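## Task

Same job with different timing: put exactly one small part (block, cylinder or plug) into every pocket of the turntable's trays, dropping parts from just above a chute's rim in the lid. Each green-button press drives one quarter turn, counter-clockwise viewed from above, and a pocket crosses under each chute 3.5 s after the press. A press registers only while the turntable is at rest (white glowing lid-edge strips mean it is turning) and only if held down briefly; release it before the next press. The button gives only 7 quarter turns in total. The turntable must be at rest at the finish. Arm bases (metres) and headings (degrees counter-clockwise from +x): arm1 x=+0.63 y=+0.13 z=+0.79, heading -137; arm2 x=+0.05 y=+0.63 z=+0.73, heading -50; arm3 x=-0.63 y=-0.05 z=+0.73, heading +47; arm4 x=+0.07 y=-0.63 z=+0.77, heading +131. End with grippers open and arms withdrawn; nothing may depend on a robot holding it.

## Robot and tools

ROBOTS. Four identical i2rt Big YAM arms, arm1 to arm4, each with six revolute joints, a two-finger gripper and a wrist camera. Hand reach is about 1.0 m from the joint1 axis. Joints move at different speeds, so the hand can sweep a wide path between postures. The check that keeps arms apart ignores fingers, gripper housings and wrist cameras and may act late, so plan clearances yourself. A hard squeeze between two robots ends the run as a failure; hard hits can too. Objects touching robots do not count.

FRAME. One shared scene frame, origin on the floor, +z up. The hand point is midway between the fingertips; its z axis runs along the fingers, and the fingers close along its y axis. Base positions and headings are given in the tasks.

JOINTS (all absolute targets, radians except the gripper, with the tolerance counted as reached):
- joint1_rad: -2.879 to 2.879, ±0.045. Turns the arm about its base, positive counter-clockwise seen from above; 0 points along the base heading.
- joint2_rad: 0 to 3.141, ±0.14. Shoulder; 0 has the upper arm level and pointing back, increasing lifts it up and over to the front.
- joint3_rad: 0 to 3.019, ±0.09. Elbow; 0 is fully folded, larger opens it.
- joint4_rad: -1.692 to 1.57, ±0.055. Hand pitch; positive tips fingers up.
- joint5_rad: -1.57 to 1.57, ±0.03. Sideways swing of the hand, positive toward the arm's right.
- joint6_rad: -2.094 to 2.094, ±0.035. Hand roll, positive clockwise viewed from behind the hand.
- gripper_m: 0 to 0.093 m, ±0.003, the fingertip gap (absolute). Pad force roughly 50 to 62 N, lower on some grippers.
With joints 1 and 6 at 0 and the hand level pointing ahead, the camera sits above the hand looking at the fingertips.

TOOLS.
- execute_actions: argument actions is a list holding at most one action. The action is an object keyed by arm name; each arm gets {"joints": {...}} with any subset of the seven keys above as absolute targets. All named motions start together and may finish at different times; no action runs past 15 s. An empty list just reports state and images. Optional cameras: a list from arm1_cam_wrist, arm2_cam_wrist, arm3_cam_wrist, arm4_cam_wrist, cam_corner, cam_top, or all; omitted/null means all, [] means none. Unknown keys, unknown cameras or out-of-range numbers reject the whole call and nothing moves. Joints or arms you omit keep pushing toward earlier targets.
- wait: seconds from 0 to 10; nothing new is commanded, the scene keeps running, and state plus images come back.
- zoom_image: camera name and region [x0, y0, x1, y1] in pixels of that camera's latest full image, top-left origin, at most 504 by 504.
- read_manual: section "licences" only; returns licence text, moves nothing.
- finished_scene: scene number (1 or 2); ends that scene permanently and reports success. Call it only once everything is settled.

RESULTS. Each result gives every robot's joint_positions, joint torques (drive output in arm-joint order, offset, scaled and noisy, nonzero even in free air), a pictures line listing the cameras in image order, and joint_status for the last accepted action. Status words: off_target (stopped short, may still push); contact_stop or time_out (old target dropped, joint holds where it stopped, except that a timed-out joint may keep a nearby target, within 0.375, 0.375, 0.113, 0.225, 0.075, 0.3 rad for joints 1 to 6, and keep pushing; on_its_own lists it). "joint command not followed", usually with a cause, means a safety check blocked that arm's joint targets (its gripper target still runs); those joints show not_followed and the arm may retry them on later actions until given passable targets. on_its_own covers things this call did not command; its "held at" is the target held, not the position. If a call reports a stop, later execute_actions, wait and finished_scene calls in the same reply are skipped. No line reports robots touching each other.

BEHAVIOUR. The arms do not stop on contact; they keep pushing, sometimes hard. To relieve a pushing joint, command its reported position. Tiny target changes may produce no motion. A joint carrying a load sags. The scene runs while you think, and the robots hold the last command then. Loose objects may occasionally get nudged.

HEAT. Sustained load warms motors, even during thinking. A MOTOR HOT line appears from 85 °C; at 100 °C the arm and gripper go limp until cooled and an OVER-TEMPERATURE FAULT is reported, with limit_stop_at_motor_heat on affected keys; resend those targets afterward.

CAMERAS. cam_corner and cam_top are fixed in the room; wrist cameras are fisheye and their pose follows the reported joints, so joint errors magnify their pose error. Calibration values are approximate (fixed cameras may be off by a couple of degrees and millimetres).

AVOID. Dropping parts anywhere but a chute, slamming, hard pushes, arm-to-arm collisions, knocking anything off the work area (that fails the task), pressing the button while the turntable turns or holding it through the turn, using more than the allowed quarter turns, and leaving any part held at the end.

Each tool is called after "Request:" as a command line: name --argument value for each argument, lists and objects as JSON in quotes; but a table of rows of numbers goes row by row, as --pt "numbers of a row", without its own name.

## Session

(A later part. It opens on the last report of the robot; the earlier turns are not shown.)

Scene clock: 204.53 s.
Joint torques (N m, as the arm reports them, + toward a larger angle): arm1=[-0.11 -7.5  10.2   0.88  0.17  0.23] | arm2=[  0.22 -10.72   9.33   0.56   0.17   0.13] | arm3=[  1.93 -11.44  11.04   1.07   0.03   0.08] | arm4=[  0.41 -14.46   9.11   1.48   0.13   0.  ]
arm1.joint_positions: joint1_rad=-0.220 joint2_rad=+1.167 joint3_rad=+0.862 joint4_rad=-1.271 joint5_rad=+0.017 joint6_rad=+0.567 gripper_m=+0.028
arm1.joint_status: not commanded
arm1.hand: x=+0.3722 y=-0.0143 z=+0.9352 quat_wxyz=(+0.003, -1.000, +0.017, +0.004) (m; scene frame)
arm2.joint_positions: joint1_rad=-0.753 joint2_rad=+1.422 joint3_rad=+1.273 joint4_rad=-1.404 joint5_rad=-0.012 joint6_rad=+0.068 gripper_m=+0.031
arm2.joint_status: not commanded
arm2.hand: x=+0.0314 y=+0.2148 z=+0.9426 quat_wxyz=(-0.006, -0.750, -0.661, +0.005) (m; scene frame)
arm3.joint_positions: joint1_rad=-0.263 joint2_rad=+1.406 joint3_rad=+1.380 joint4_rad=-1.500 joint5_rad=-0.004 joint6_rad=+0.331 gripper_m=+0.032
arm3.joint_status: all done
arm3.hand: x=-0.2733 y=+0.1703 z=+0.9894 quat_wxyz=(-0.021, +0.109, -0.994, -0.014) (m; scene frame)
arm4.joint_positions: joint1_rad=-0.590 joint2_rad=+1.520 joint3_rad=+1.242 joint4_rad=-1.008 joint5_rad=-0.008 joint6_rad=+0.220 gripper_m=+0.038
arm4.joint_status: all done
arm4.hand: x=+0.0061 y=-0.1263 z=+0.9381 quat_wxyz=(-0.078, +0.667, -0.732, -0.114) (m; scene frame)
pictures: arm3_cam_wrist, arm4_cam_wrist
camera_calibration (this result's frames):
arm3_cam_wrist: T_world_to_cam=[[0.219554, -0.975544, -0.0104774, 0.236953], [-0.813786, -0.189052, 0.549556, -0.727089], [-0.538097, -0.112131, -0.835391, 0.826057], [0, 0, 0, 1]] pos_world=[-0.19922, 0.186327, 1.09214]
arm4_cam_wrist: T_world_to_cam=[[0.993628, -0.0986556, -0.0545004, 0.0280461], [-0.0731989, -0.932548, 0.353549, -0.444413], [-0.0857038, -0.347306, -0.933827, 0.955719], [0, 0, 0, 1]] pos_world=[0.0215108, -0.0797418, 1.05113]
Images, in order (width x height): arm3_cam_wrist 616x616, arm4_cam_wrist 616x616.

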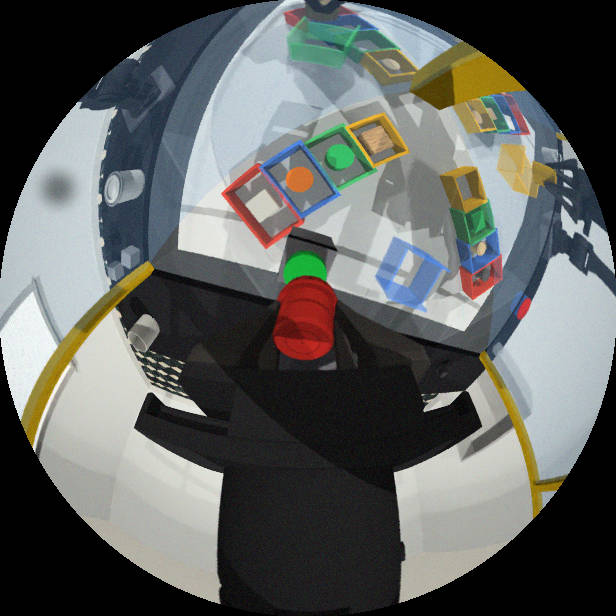

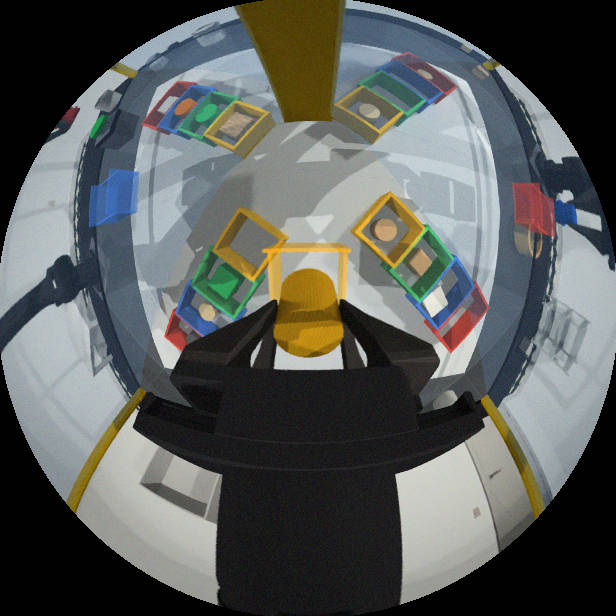

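Request:
execute_actions --actions '[{"arm3":{"joints":{"joint2_rad":1.445,"joint3_rad":1.25,"joint4_rad":-1.36}}}]' --cameras '[]'

Request:
execute_actions --actions '[{"arm3":{"joints":{"joint2_rad":1.28,"joint4_rad":-1.5}}}]' --cameras '[]'

Request:
wait --seconds 1.6

Request:
execute_actions --actions '[{"arm1":{"joints":{"gripper_m":0.09}},"arm2":{"joints":{"gripper_m":0.09}},"arm4":{"joints":{"gripper_m":0.09}},"arm3":{"joints":{"joint3_rad":1.42}}}]' --cameras '[]'

Request:
execute_actions --actions '[{"arm1":{"joints":{"joint2_rad":0.7,"joint4_rad":-1.6}},"arm2":{"joints":{"joint2_rad":0.8,"joint3_rad":1.1,"joint4_rad":-1.6}},"arm4":{"joints":{"joint2_rad":0.8,"joint3_rad":1.0,"joint4_rad":-1.6}},"arm3":{"joints":{"joint2_rad":1.4,"joint4_rad":-1.49}}}]' --cameras '[]'

Request:
wait --seconds 3

Scene clock: 220.73 s.
Joint torques (N m, as the arm reports them, + toward a larger angle): arm1=[-0.06 -7.51 10.18  0.87  0.17  0.23] | arm2=[  0.27 -10.68   9.35   0.56   0.17   0.12] | arm3=[  2.22 -11.21   7.28   1.04   0.06   0.07] | arm4=[  1.06 -14.39   9.14   1.42   0.12   0.03]
arm1.joint_positions: joint1_rad=-0.220 joint2_rad=+1.167 joint3_rad=+0.862 joint4_rad=-1.271 joint5_rad=+0.017 joint6_rad=+0.567 gripper_m=+0.028
arm1.joint_status: not commanded
arm1.hand: x=+0.3722 y=-0.0143 z=+0.9352 quat_wxyz=(+0.003, -1.000, +0.017, +0.004) (m; scene frame)
arm2.joint_positions: joint1_rad=-0.753 joint2_rad=+1.422 joint3_rad=+1.273 joint4_rad=-1.404 joint5_rad=-0.012 joint6_rad=+0.068 gripper_m=+0.031
arm2.joint_status: not commanded
arm2.hand: x=+0.0314 y=+0.2148 z=+0.9426 quat_wxyz=(-0.006, -0.750, -0.661, +0.005) (m; scene frame)
arm3.joint_positions: joint1_rad=-0.263 joint2_rad=+1.436 joint3_rad=+1.256 joint4_rad=-1.372 joint5_rad=-0.005 joint6_rad=+0.331 gripper_m=+0.032
arm3.joint_status: all done
arm3.hand: x=-0.2737 y=+0.1703 z=+0.9305 quat_wxyz=(-0.010, +0.109, -0.994, -0.009) (m; scene frame)
arm4.joint_positions: joint1_rad=-0.590 joint2_rad=+1.520 joint3_rad=+1.242 joint4_rad=-1.008 joint5_rad=-0.008 joint6_rad=+0.220 gripper_m=+0.038
arm4.joint_status: not commanded
arm4.hand: x=+0.0061 y=-0.1263 z=+0.9381 quat_wxyz=(-0.078, +0.667, -0.732, -0.114) (m; scene frame)
pictures: none
No camera images: the call's "cameras" was empty. Leave "cameras" out to get every camera's image.

Scene clock: 221.87 s.
Joint torques (N m, as the arm reports them, + toward a larger angle): arm1=[-0.11 -7.5  10.18  0.89  0.17  0.22] | arm2=[  0.37 -10.52   9.33   0.54   0.16   0.12] | arm3=[ 2.24 -9.24  8.28  0.21  0.03  0.1 ] | arm4=[  0.73 -14.39   9.22   1.38   0.13   0.05]
arm1.joint_positions: joint1_rad=-0.220 joint2_rad=+1.167 joint3_rad=+0.862 joint4_rad=-1.271 joint5_rad=+0.017 joint6_rad=+0.567 gripper_m=+0.028
arm1.joint_status: not commanded
arm1.hand: x=+0.3722 y=-0.0143 z=+0.9352 quat_wxyz=(+0.003, -1.000, +0.017, +0.004) (m; scene frame)
arm2.joint_positions: joint1_rad=-0.753 joint2_rad=+1.422 joint3_rad=+1.273 joint4_rad=-1.404 joint5_rad=-0.012 joint6_rad=+0.068 gripper_m=+0.031
arm2.joint_status: not commanded
arm2.hand: x=+0.0314 y=+0.2148 z=+0.9426 quat_wxyz=(-0.006, -0.750, -0.661, +0.005) (m; scene frame)
arm3.joint_positions: joint1_rad=-0.263 joint2_rad=+1.277 joint3_rad=+1.245 joint4_rad=-1.490 joint5_rad=-0.005 joint6_rad=+0.331 gripper_m=+0.032
arm3.joint_status: all done
arm3.hand: x=-0.3147 y=+0.1451 z=+0.9842 quat_wxyz=(-0.023, +0.109, -0.994, -0.015) (m; scene frame)
arm4.joint_positions: joint1_rad=-0.590 joint2_rad=+1.520 joint3_rad=+1.242 joint4_rad=-1.008 joint5_rad=-0.008 joint6_rad=+0.220 gripper_m=+0.038
arm4.joint_status: not commanded
arm4.hand: x=+0.0061 y=-0.1263 z=+0.9381 quat_wxyz=(-0.078, +0.667, -0.732, -0.114) (m; scene frame)
pictures: none
No camera images: the call's "cameras" was empty. Leave "cameras" out to get every camera's image.

Scene clock: 223.47 s.
Joint torques (N m, as the arm reports them, + toward a larger angle): arm1=[-0.09 -7.55 10.18  0.87  0.16  0.22] | arm2=[  0.31 -10.6    9.37   0.57   0.14   0.12] | arm3=[ 2.08 -9.26  8.37  0.27  0.05  0.1 ] | arm4=[  1.11 -14.77   8.97   1.5    0.11   0.02]
arm1.joint_positions: joint1_rad=-0.220 joint2_rad=+1.167 joint3_rad=+0.862 joint4_rad=-1.271 joint5_rad=+0.017 joint6_rad=+0.567 gripper_m=+0.028
arm1.joint_status: not commanded
arm1.hand: x=+0.3722 y=-0.0143 z=+0.9352 quat_wxyz=(+0.003, -1.000, +0.017, +0.004) (m; scene frame)
arm2.joint_positions: joint1_rad=-0.753 joint2_rad=+1.422 joint3_rad=+1.273 joint4_rad=-1.404 joint5_rad=-0.012 joint6_rad=+0.068 gripper_m=+0.031
arm2.joint_status: not commanded
arm2.hand: x=+0.0314 y=+0.2148 z=+0.9426 quat_wxyz=(-0.006, -0.750, -0.661, +0.005) (m; scene frame)
arm3.joint_positions: joint1_rad=-0.263 joint2_rad=+1.277 joint3_rad=+1.245 joint4_rad=-1.490 joint5_rad=-0.005 joint6_rad=+0.331 gripper_m=+0.032
arm3.joint_status: all done
arm3.hand: x=-0.3147 y=+0.1451 z=+0.9842 quat_wxyz=(-0.023, +0.109, -0.994, -0.015) (m; scene frame)
arm4.joint_positions: joint1_rad=-0.590 joint2_rad=+1.520 joint3_rad=+1.242 joint4_rad=-1.008 joint5_rad=-0.008 joint6_rad=+0.220 gripper_m=+0.038
arm4.joint_status: not commanded
arm4.hand: x=+0.0061 y=-0.1263 z=+0.9381 quat_wxyz=(-0.078, +0.667, -0.732, -0.114) (m; scene frame)
wait: 1.60 s; at rest by 0.27 s
pictures: arm1_cam_wrist, arm2_cam_wrist, arm3_cam_wrist, arm4_cam_wrist, cam_corner, cam_top
camera_calibration (this result's frames):
arm1_cam_wrist: T_world_to_cam=[[0.0454452, 0.998717, 0.0223582, -0.0284914], [0.807764, -0.049906, 0.587389, -0.848567], [0.587751, -0.00863386, -0.808996, 0.659587], [0, 0, 0, 1]] pos_world=[0.299063, -0.00819899, 1.03268]
arm2_cam_wrist: T_world_to_cam=[[-0.990389, 0.137754, -0.0123597, 0.0171588], [0.105989, 0.813337, 0.572056, -0.713512], [0.0888558, 0.565249, -0.820121, 0.772652], [0, 0, 0, 1]] pos_world=[0.0239636, 0.141222, 1.04205]
arm3_cam_wrist: T_world_to_cam=[[0.218858, -0.97568, -0.0122259, 0.222884], [-0.815767, -0.189833, 0.54634, -0.7601], [-0.535374, -0.109597, -0.837474, 0.799186], [0, 0, 0, 1]] pos_world=[-0.240981, 0.16076, 1.0873]
arm4_cam_wrist: T_world_to_cam=[[0.993628, -0.0986556, -0.0545004, 0.0280461], [-0.0731989, -0.932548, 0.353549, -0.444413], [-0.0857038, -0.347306, -0.933827, 0.955719], [0, 0, 0, 1]] pos_world=[0.0215108, -0.0797418, 1.05113]
Images, in order (width x height): arm1_cam_wrist 616x616, arm2_cam_wrist 616x616, arm3_cam_wrist 616x616, arm4_cam_wrist 616x616, cam_corner 896x504, cam_top 896x504.

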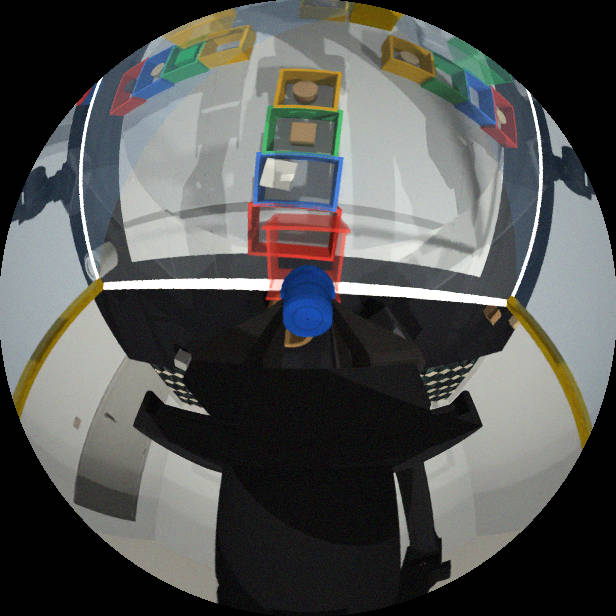

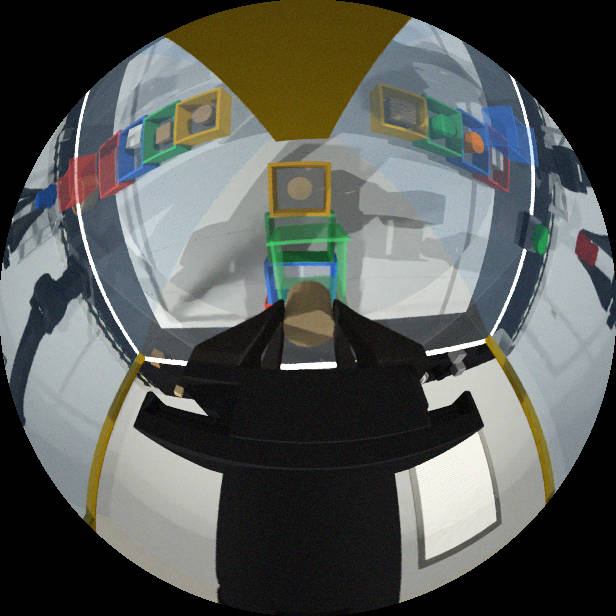

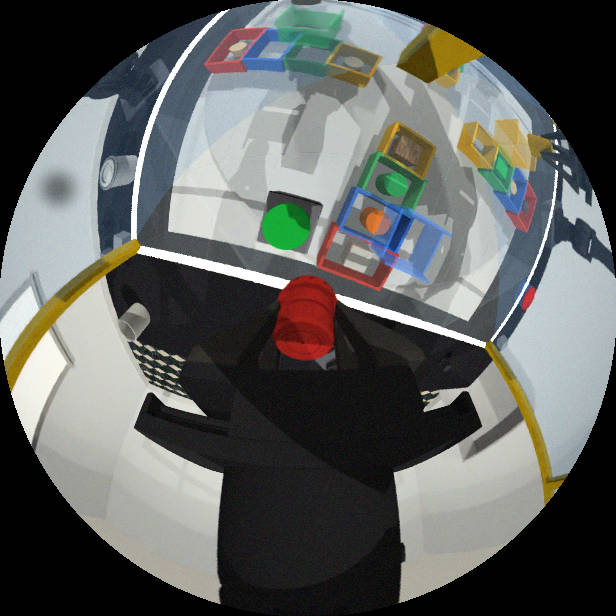

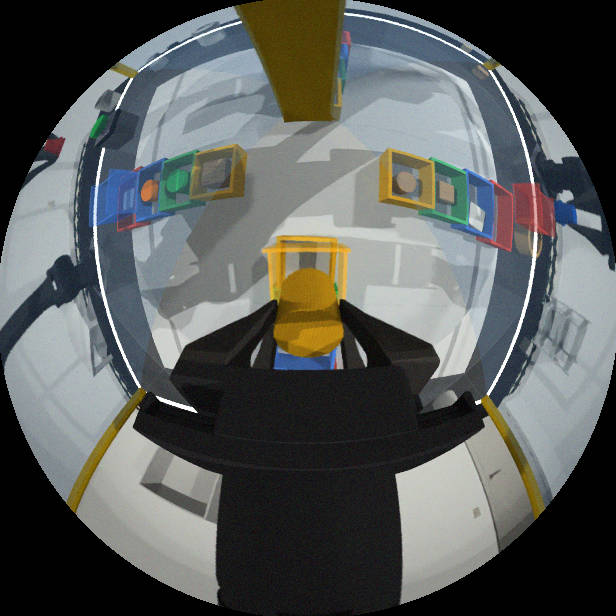

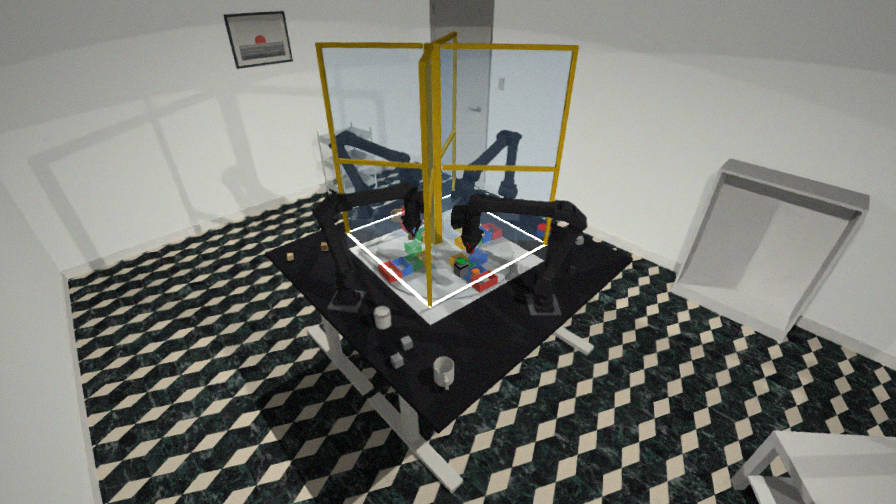

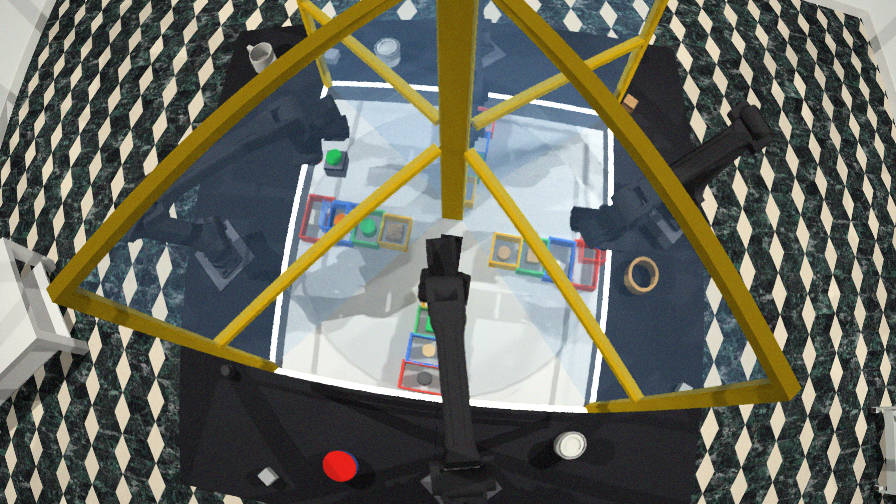

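Scene clock: 224.37 s.
Joint torques (N m, as the arm reports them, + toward a larger angle): arm1=[-0.06 -7.57 10.2   0.9   0.16  0.22] | arm2=[  0.34 -10.74   9.26   0.54   0.16   0.1 ] | arm3=[ 2.02 -9.76 11.49  0.5   0.02  0.07] | arm4=[  0.66 -14.47   9.03   1.38   0.09   0.03]
arm1.joint_positions: joint1_rad=-0.220 joint2_rad=+1.167 joint3_rad=+0.862 joint4_rad=-1.271 joint5_rad=+0.017 joint6_rad=+0.568 gripper_m=+0.090
arm1.joint_status: all done
arm1.hand: x=+0.3722 y=-0.0143 z=+0.9352 quat_wxyz=(+0.003, -1.000, +0.017, +0.004) (m; scene frame)
arm2.joint_positions: joint1_rad=-0.753 joint2_rad=+1.422 joint3_rad=+1.273 joint4_rad=-1.404 joint5_rad=-0.012 joint6_rad=+0.069 gripper_m=+0.090
arm2.joint_status: all done
arm2.hand: x=+0.0314 y=+0.2148 z=+0.9426 quat_wxyz=(-0.006, -0.750, -0.661, +0.005) (m; scene frame)
arm3.joint_positions: joint1_rad=-0.263 joint2_rad=+1.280 joint3_rad=+1.377 joint4_rad=-1.492 joint5_rad=-0.005 joint6_rad=+0.331 gripper_m=+0.032
arm3.joint_status: all done
arm3.hand: x=-0.2890 y=+0.1606 z=+1.0373 quat_wxyz=(-0.081, +0.108, -0.990, -0.042) (m; scene frame)
arm4.joint_positions: joint1_rad=-0.590 joint2_rad=+1.520 joint3_rad=+1.242 joint4_rad=-1.008 joint5_rad=-0.008 joint6_rad=+0.220 gripper_m=+0.090
arm4.joint_status: all done
arm4.hand: x=+0.0061 y=-0.1263 z=+0.9381 quat_wxyz=(-0.078, +0.667, -0.732, -0.114) (m; scene frame)
pictures: none
No camera images: the call's "cameras" was empty. Leave "cameras" out to get every camera's image.

Scene clock: 225.73 s.
Joint torques (N m, as the arm reports them, + toward a larger angle): arm1=[-0.14  0.89 10.56  0.04  0.16  0.22] | arm2=[ 0.41 -1.31  9.72  0.56  0.16  0.1 ] | arm3=[  2.06 -12.48  11.07   0.78   0.03   0.08] | arm4=[ 1.15 -1.54  8.13 -0.18  0.13  0.03]
arm1.joint_positions: joint1_rad=-0.220 joint2_rad=+0.693 joint3_rad=+0.862 joint4_rad=-1.588 joint5_rad=+0.017 joint6_rad=+0.568 gripper_m=+0.090
arm1.joint_status: all done
arm1.hand: x=+0.4682 y=+0.0433 z=+1.0350 quat_wxyz=(-0.038, -0.997, +0.018, +0.071) (m; scene frame)
arm2.joint_positions: joint1_rad=-0.753 joint2_rad=+0.787 joint3_rad=+1.098 joint4_rad=-1.597 joint5_rad=-0.012 joint6_rad=+0.069 gripper_m=+0.090
arm2.joint_status: all done
arm2.hand: x=+0.0428 y=+0.3942 z=+1.0579 quat_wxyz=(-0.101, -0.742, -0.656, +0.098) (m; scene frame)
arm3.joint_positions: joint1_rad=-0.263 joint2_rad=+1.409 joint3_rad=+1.377 joint4_rad=-1.492 joint5_rad=-0.005 joint6_rad=+0.331 gripper_m=+0.032
arm3.joint_status: all done
arm3.hand: x=-0.2720 y=+0.1712 z=+0.9870 quat_wxyz=(-0.022, +0.109, -0.994, -0.015) (m; scene frame)
arm4.joint_positions: joint1_rad=-0.590 joint2_rad=+0.792 joint3_rad=+0.998 joint4_rad=-1.589 joint5_rad=-0.008 joint6_rad=+0.220 gripper_m=+0.090
arm4.joint_status: all done
arm4.hand: x=+0.0409 y=-0.4061 z=+1.0532 quat_wxyz=(-0.051, +0.671, -0.736, -0.075) (m; scene frame)
pictures: none
No camera images: the call's "cameras" was empty. Leave "cameras" out to get every camera's image.

Scene clock: 228.73 s.
Joint torques (N m, as the arm reports them, + toward a larger angle): arm1=[-0.09  0.78 10.66  0.04  0.17  0.21] | arm2=[ 0.3  -1.69  9.76  0.51  0.16  0.1 ] | arm3=[  2.31 -12.49  11.12   0.71   0.04   0.09] | arm4=[ 0.92 -1.61  8.07 -0.02  0.1   0.03]
arm1.joint_positions: joint1_rad=-0.220 joint2_rad=+0.693 joint3_rad=+0.862 joint4_rad=-1.588 joint5_rad=+0.017 joint6_rad=+0.568 gripper_m=+0.090
arm1.joint_status: all done
arm1.hand: x=+0.4682 y=+0.0433 z=+1.0350 quat_wxyz=(-0.038, -0.997, +0.018, +0.071) (m; scene frame)
arm2.joint_positions: joint1_rad=-0.753 joint2_rad=+0.787 joint3_rad=+1.098 joint4_rad=-1.597 joint5_rad=-0.012 joint6_rad=+0.069 gripper_m=+0.090
arm2.joint_status: all done
arm2.hand: x=+0.0428 y=+0.3942 z=+1.0579 quat_wxyz=(-0.101, -0.742, -0.656, +0.098) (m; scene frame)
arm3.joint_positions: joint1_rad=-0.263 joint2_rad=+1.409 joint3_rad=+1.377 joint4_rad=-1.492 joint5_rad=-0.005 joint6_rad=+0.331 gripper_m=+0.032
arm3.joint_status: all done
arm3.hand: x=-0.2720 y=+0.1712 z=+0.9870 quat_wxyz=(-0.022, +0.109, -0.994, -0.015) (m; scene frame)
arm4.joint_positions: joint1_rad=-0.590 joint2_rad=+0.792 joint3_rad=+0.998 joint4_rad=-1.589 joint5_rad=-0.008 joint6_rad=+0.220 gripper_m=+0.090
arm4.joint_status: all done
arm4.hand: x=+0.0409 y=-0.4061 z=+1.0532 quat_wxyz=(-0.051, +0.671, -0.736, -0.075) (m; scene frame)
wait: 3.00 s; at rest by 0.27 s
pictures: arm1_cam_wrist, arm2_cam_wrist, arm3_cam_wrist, arm4_cam_wrist, cam_corner, cam_top
camera_calibration (this result's frames):
arm1_cam_wrist: T_world_to_cam=[[0.0442137, 0.997006, -0.063437, -0.00311112], [0.879615, -0.00874625, 0.475605, -0.901602], [0.473626, -0.0768284, -0.877369, 0.811551], [0, 0, 0, 1]] pos_world=[0.408828, 0.0575664, 1.14064]
arm2_cam_wrist: T_world_to_cam=[[-0.991059, 0.129279, -0.0330031, 0.0304045], [0.11074, 0.93497, 0.336997, -0.726057], [0.0744237, 0.330329, -0.940927, 0.985804], [0, 0, 0, 1]] pos_world=[0.0371692, 0.349271, 1.17325]
arm3_cam_wrist: T_world_to_cam=[[0.218841, -0.975693, -0.0114879, 0.238337], [-0.814697, -0.189185, 0.548158, -0.72342], [-0.537008, -0.1106, -0.836296, 0.825858], [0, 0, 0, 1]] pos_world=[-0.198034, 0.187024, 1.08995]
arm4_cam_wrist: T_world_to_cam=[[0.994069, -0.103644, -0.0329389, -0.0526488], [-0.0787009, -0.894618, 0.439847, -0.818781], [-0.0750554, -0.434646, -0.897469, 0.894843], [0, 0, 0, 1]] pos_world=[0.0550605, -0.349013, 1.1615]
Images, in order (width x height): arm1_cam_wrist 616x616, arm2_cam_wrist 616x616, arm3_cam_wrist 616x616, arm4_cam_wrist 616x616, cam_corner 896x504, cam_top 896x504.

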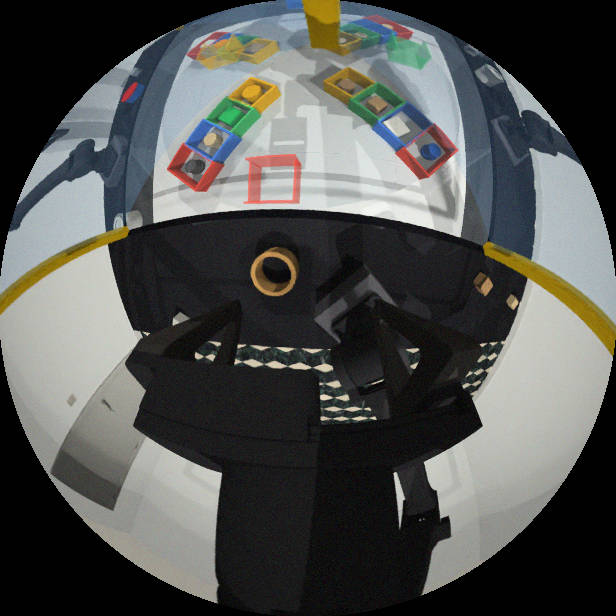

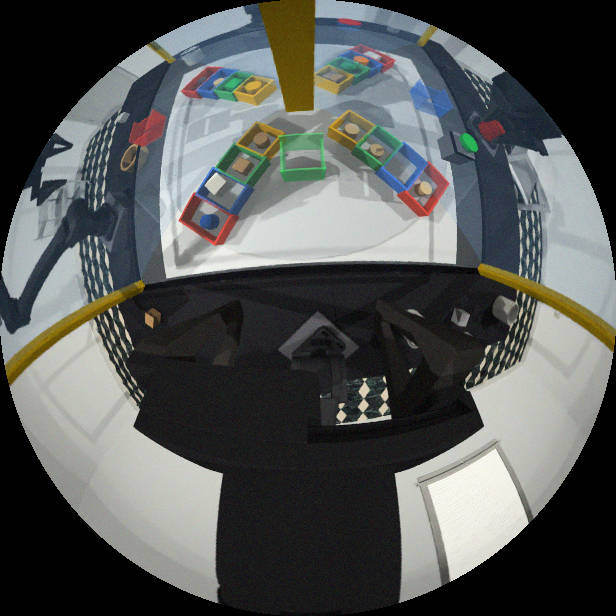

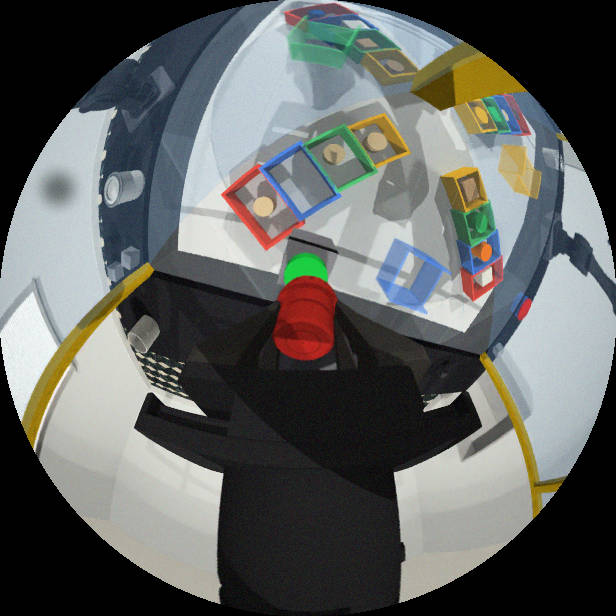

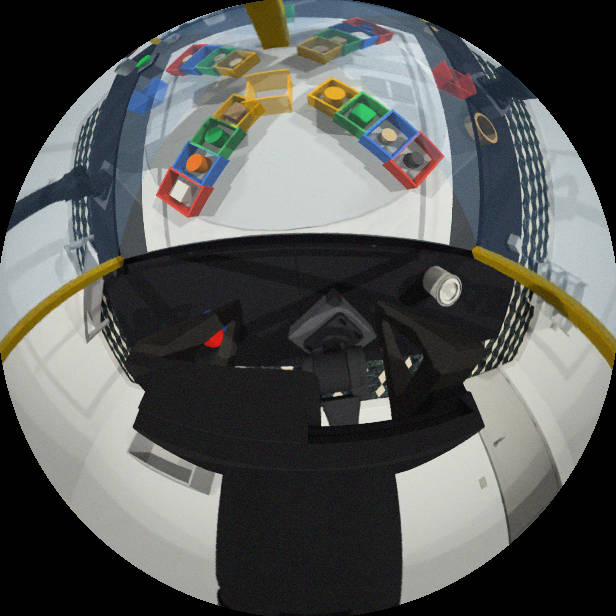

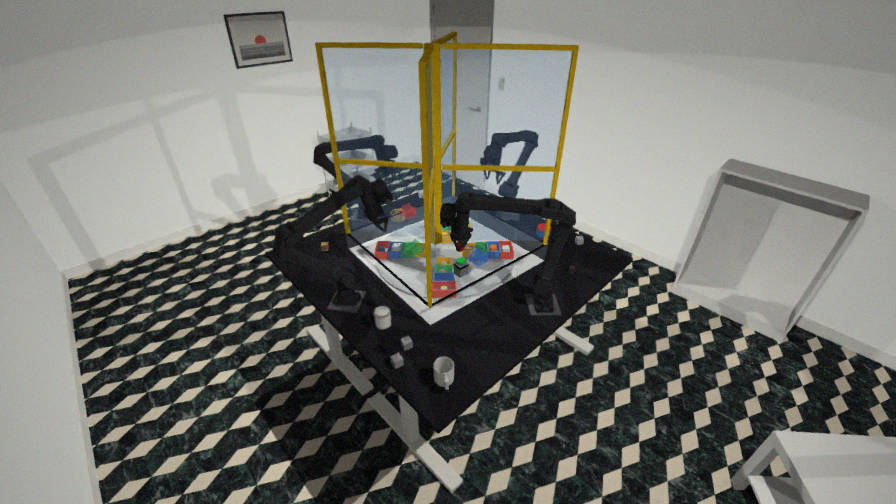

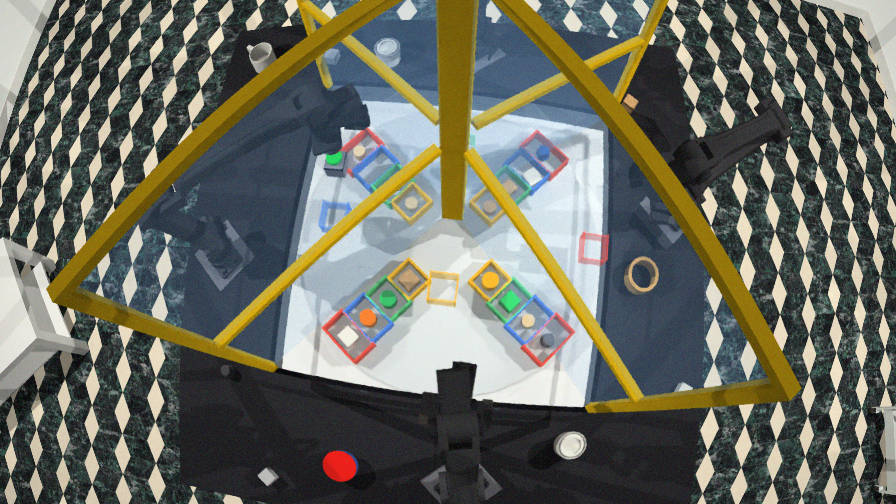

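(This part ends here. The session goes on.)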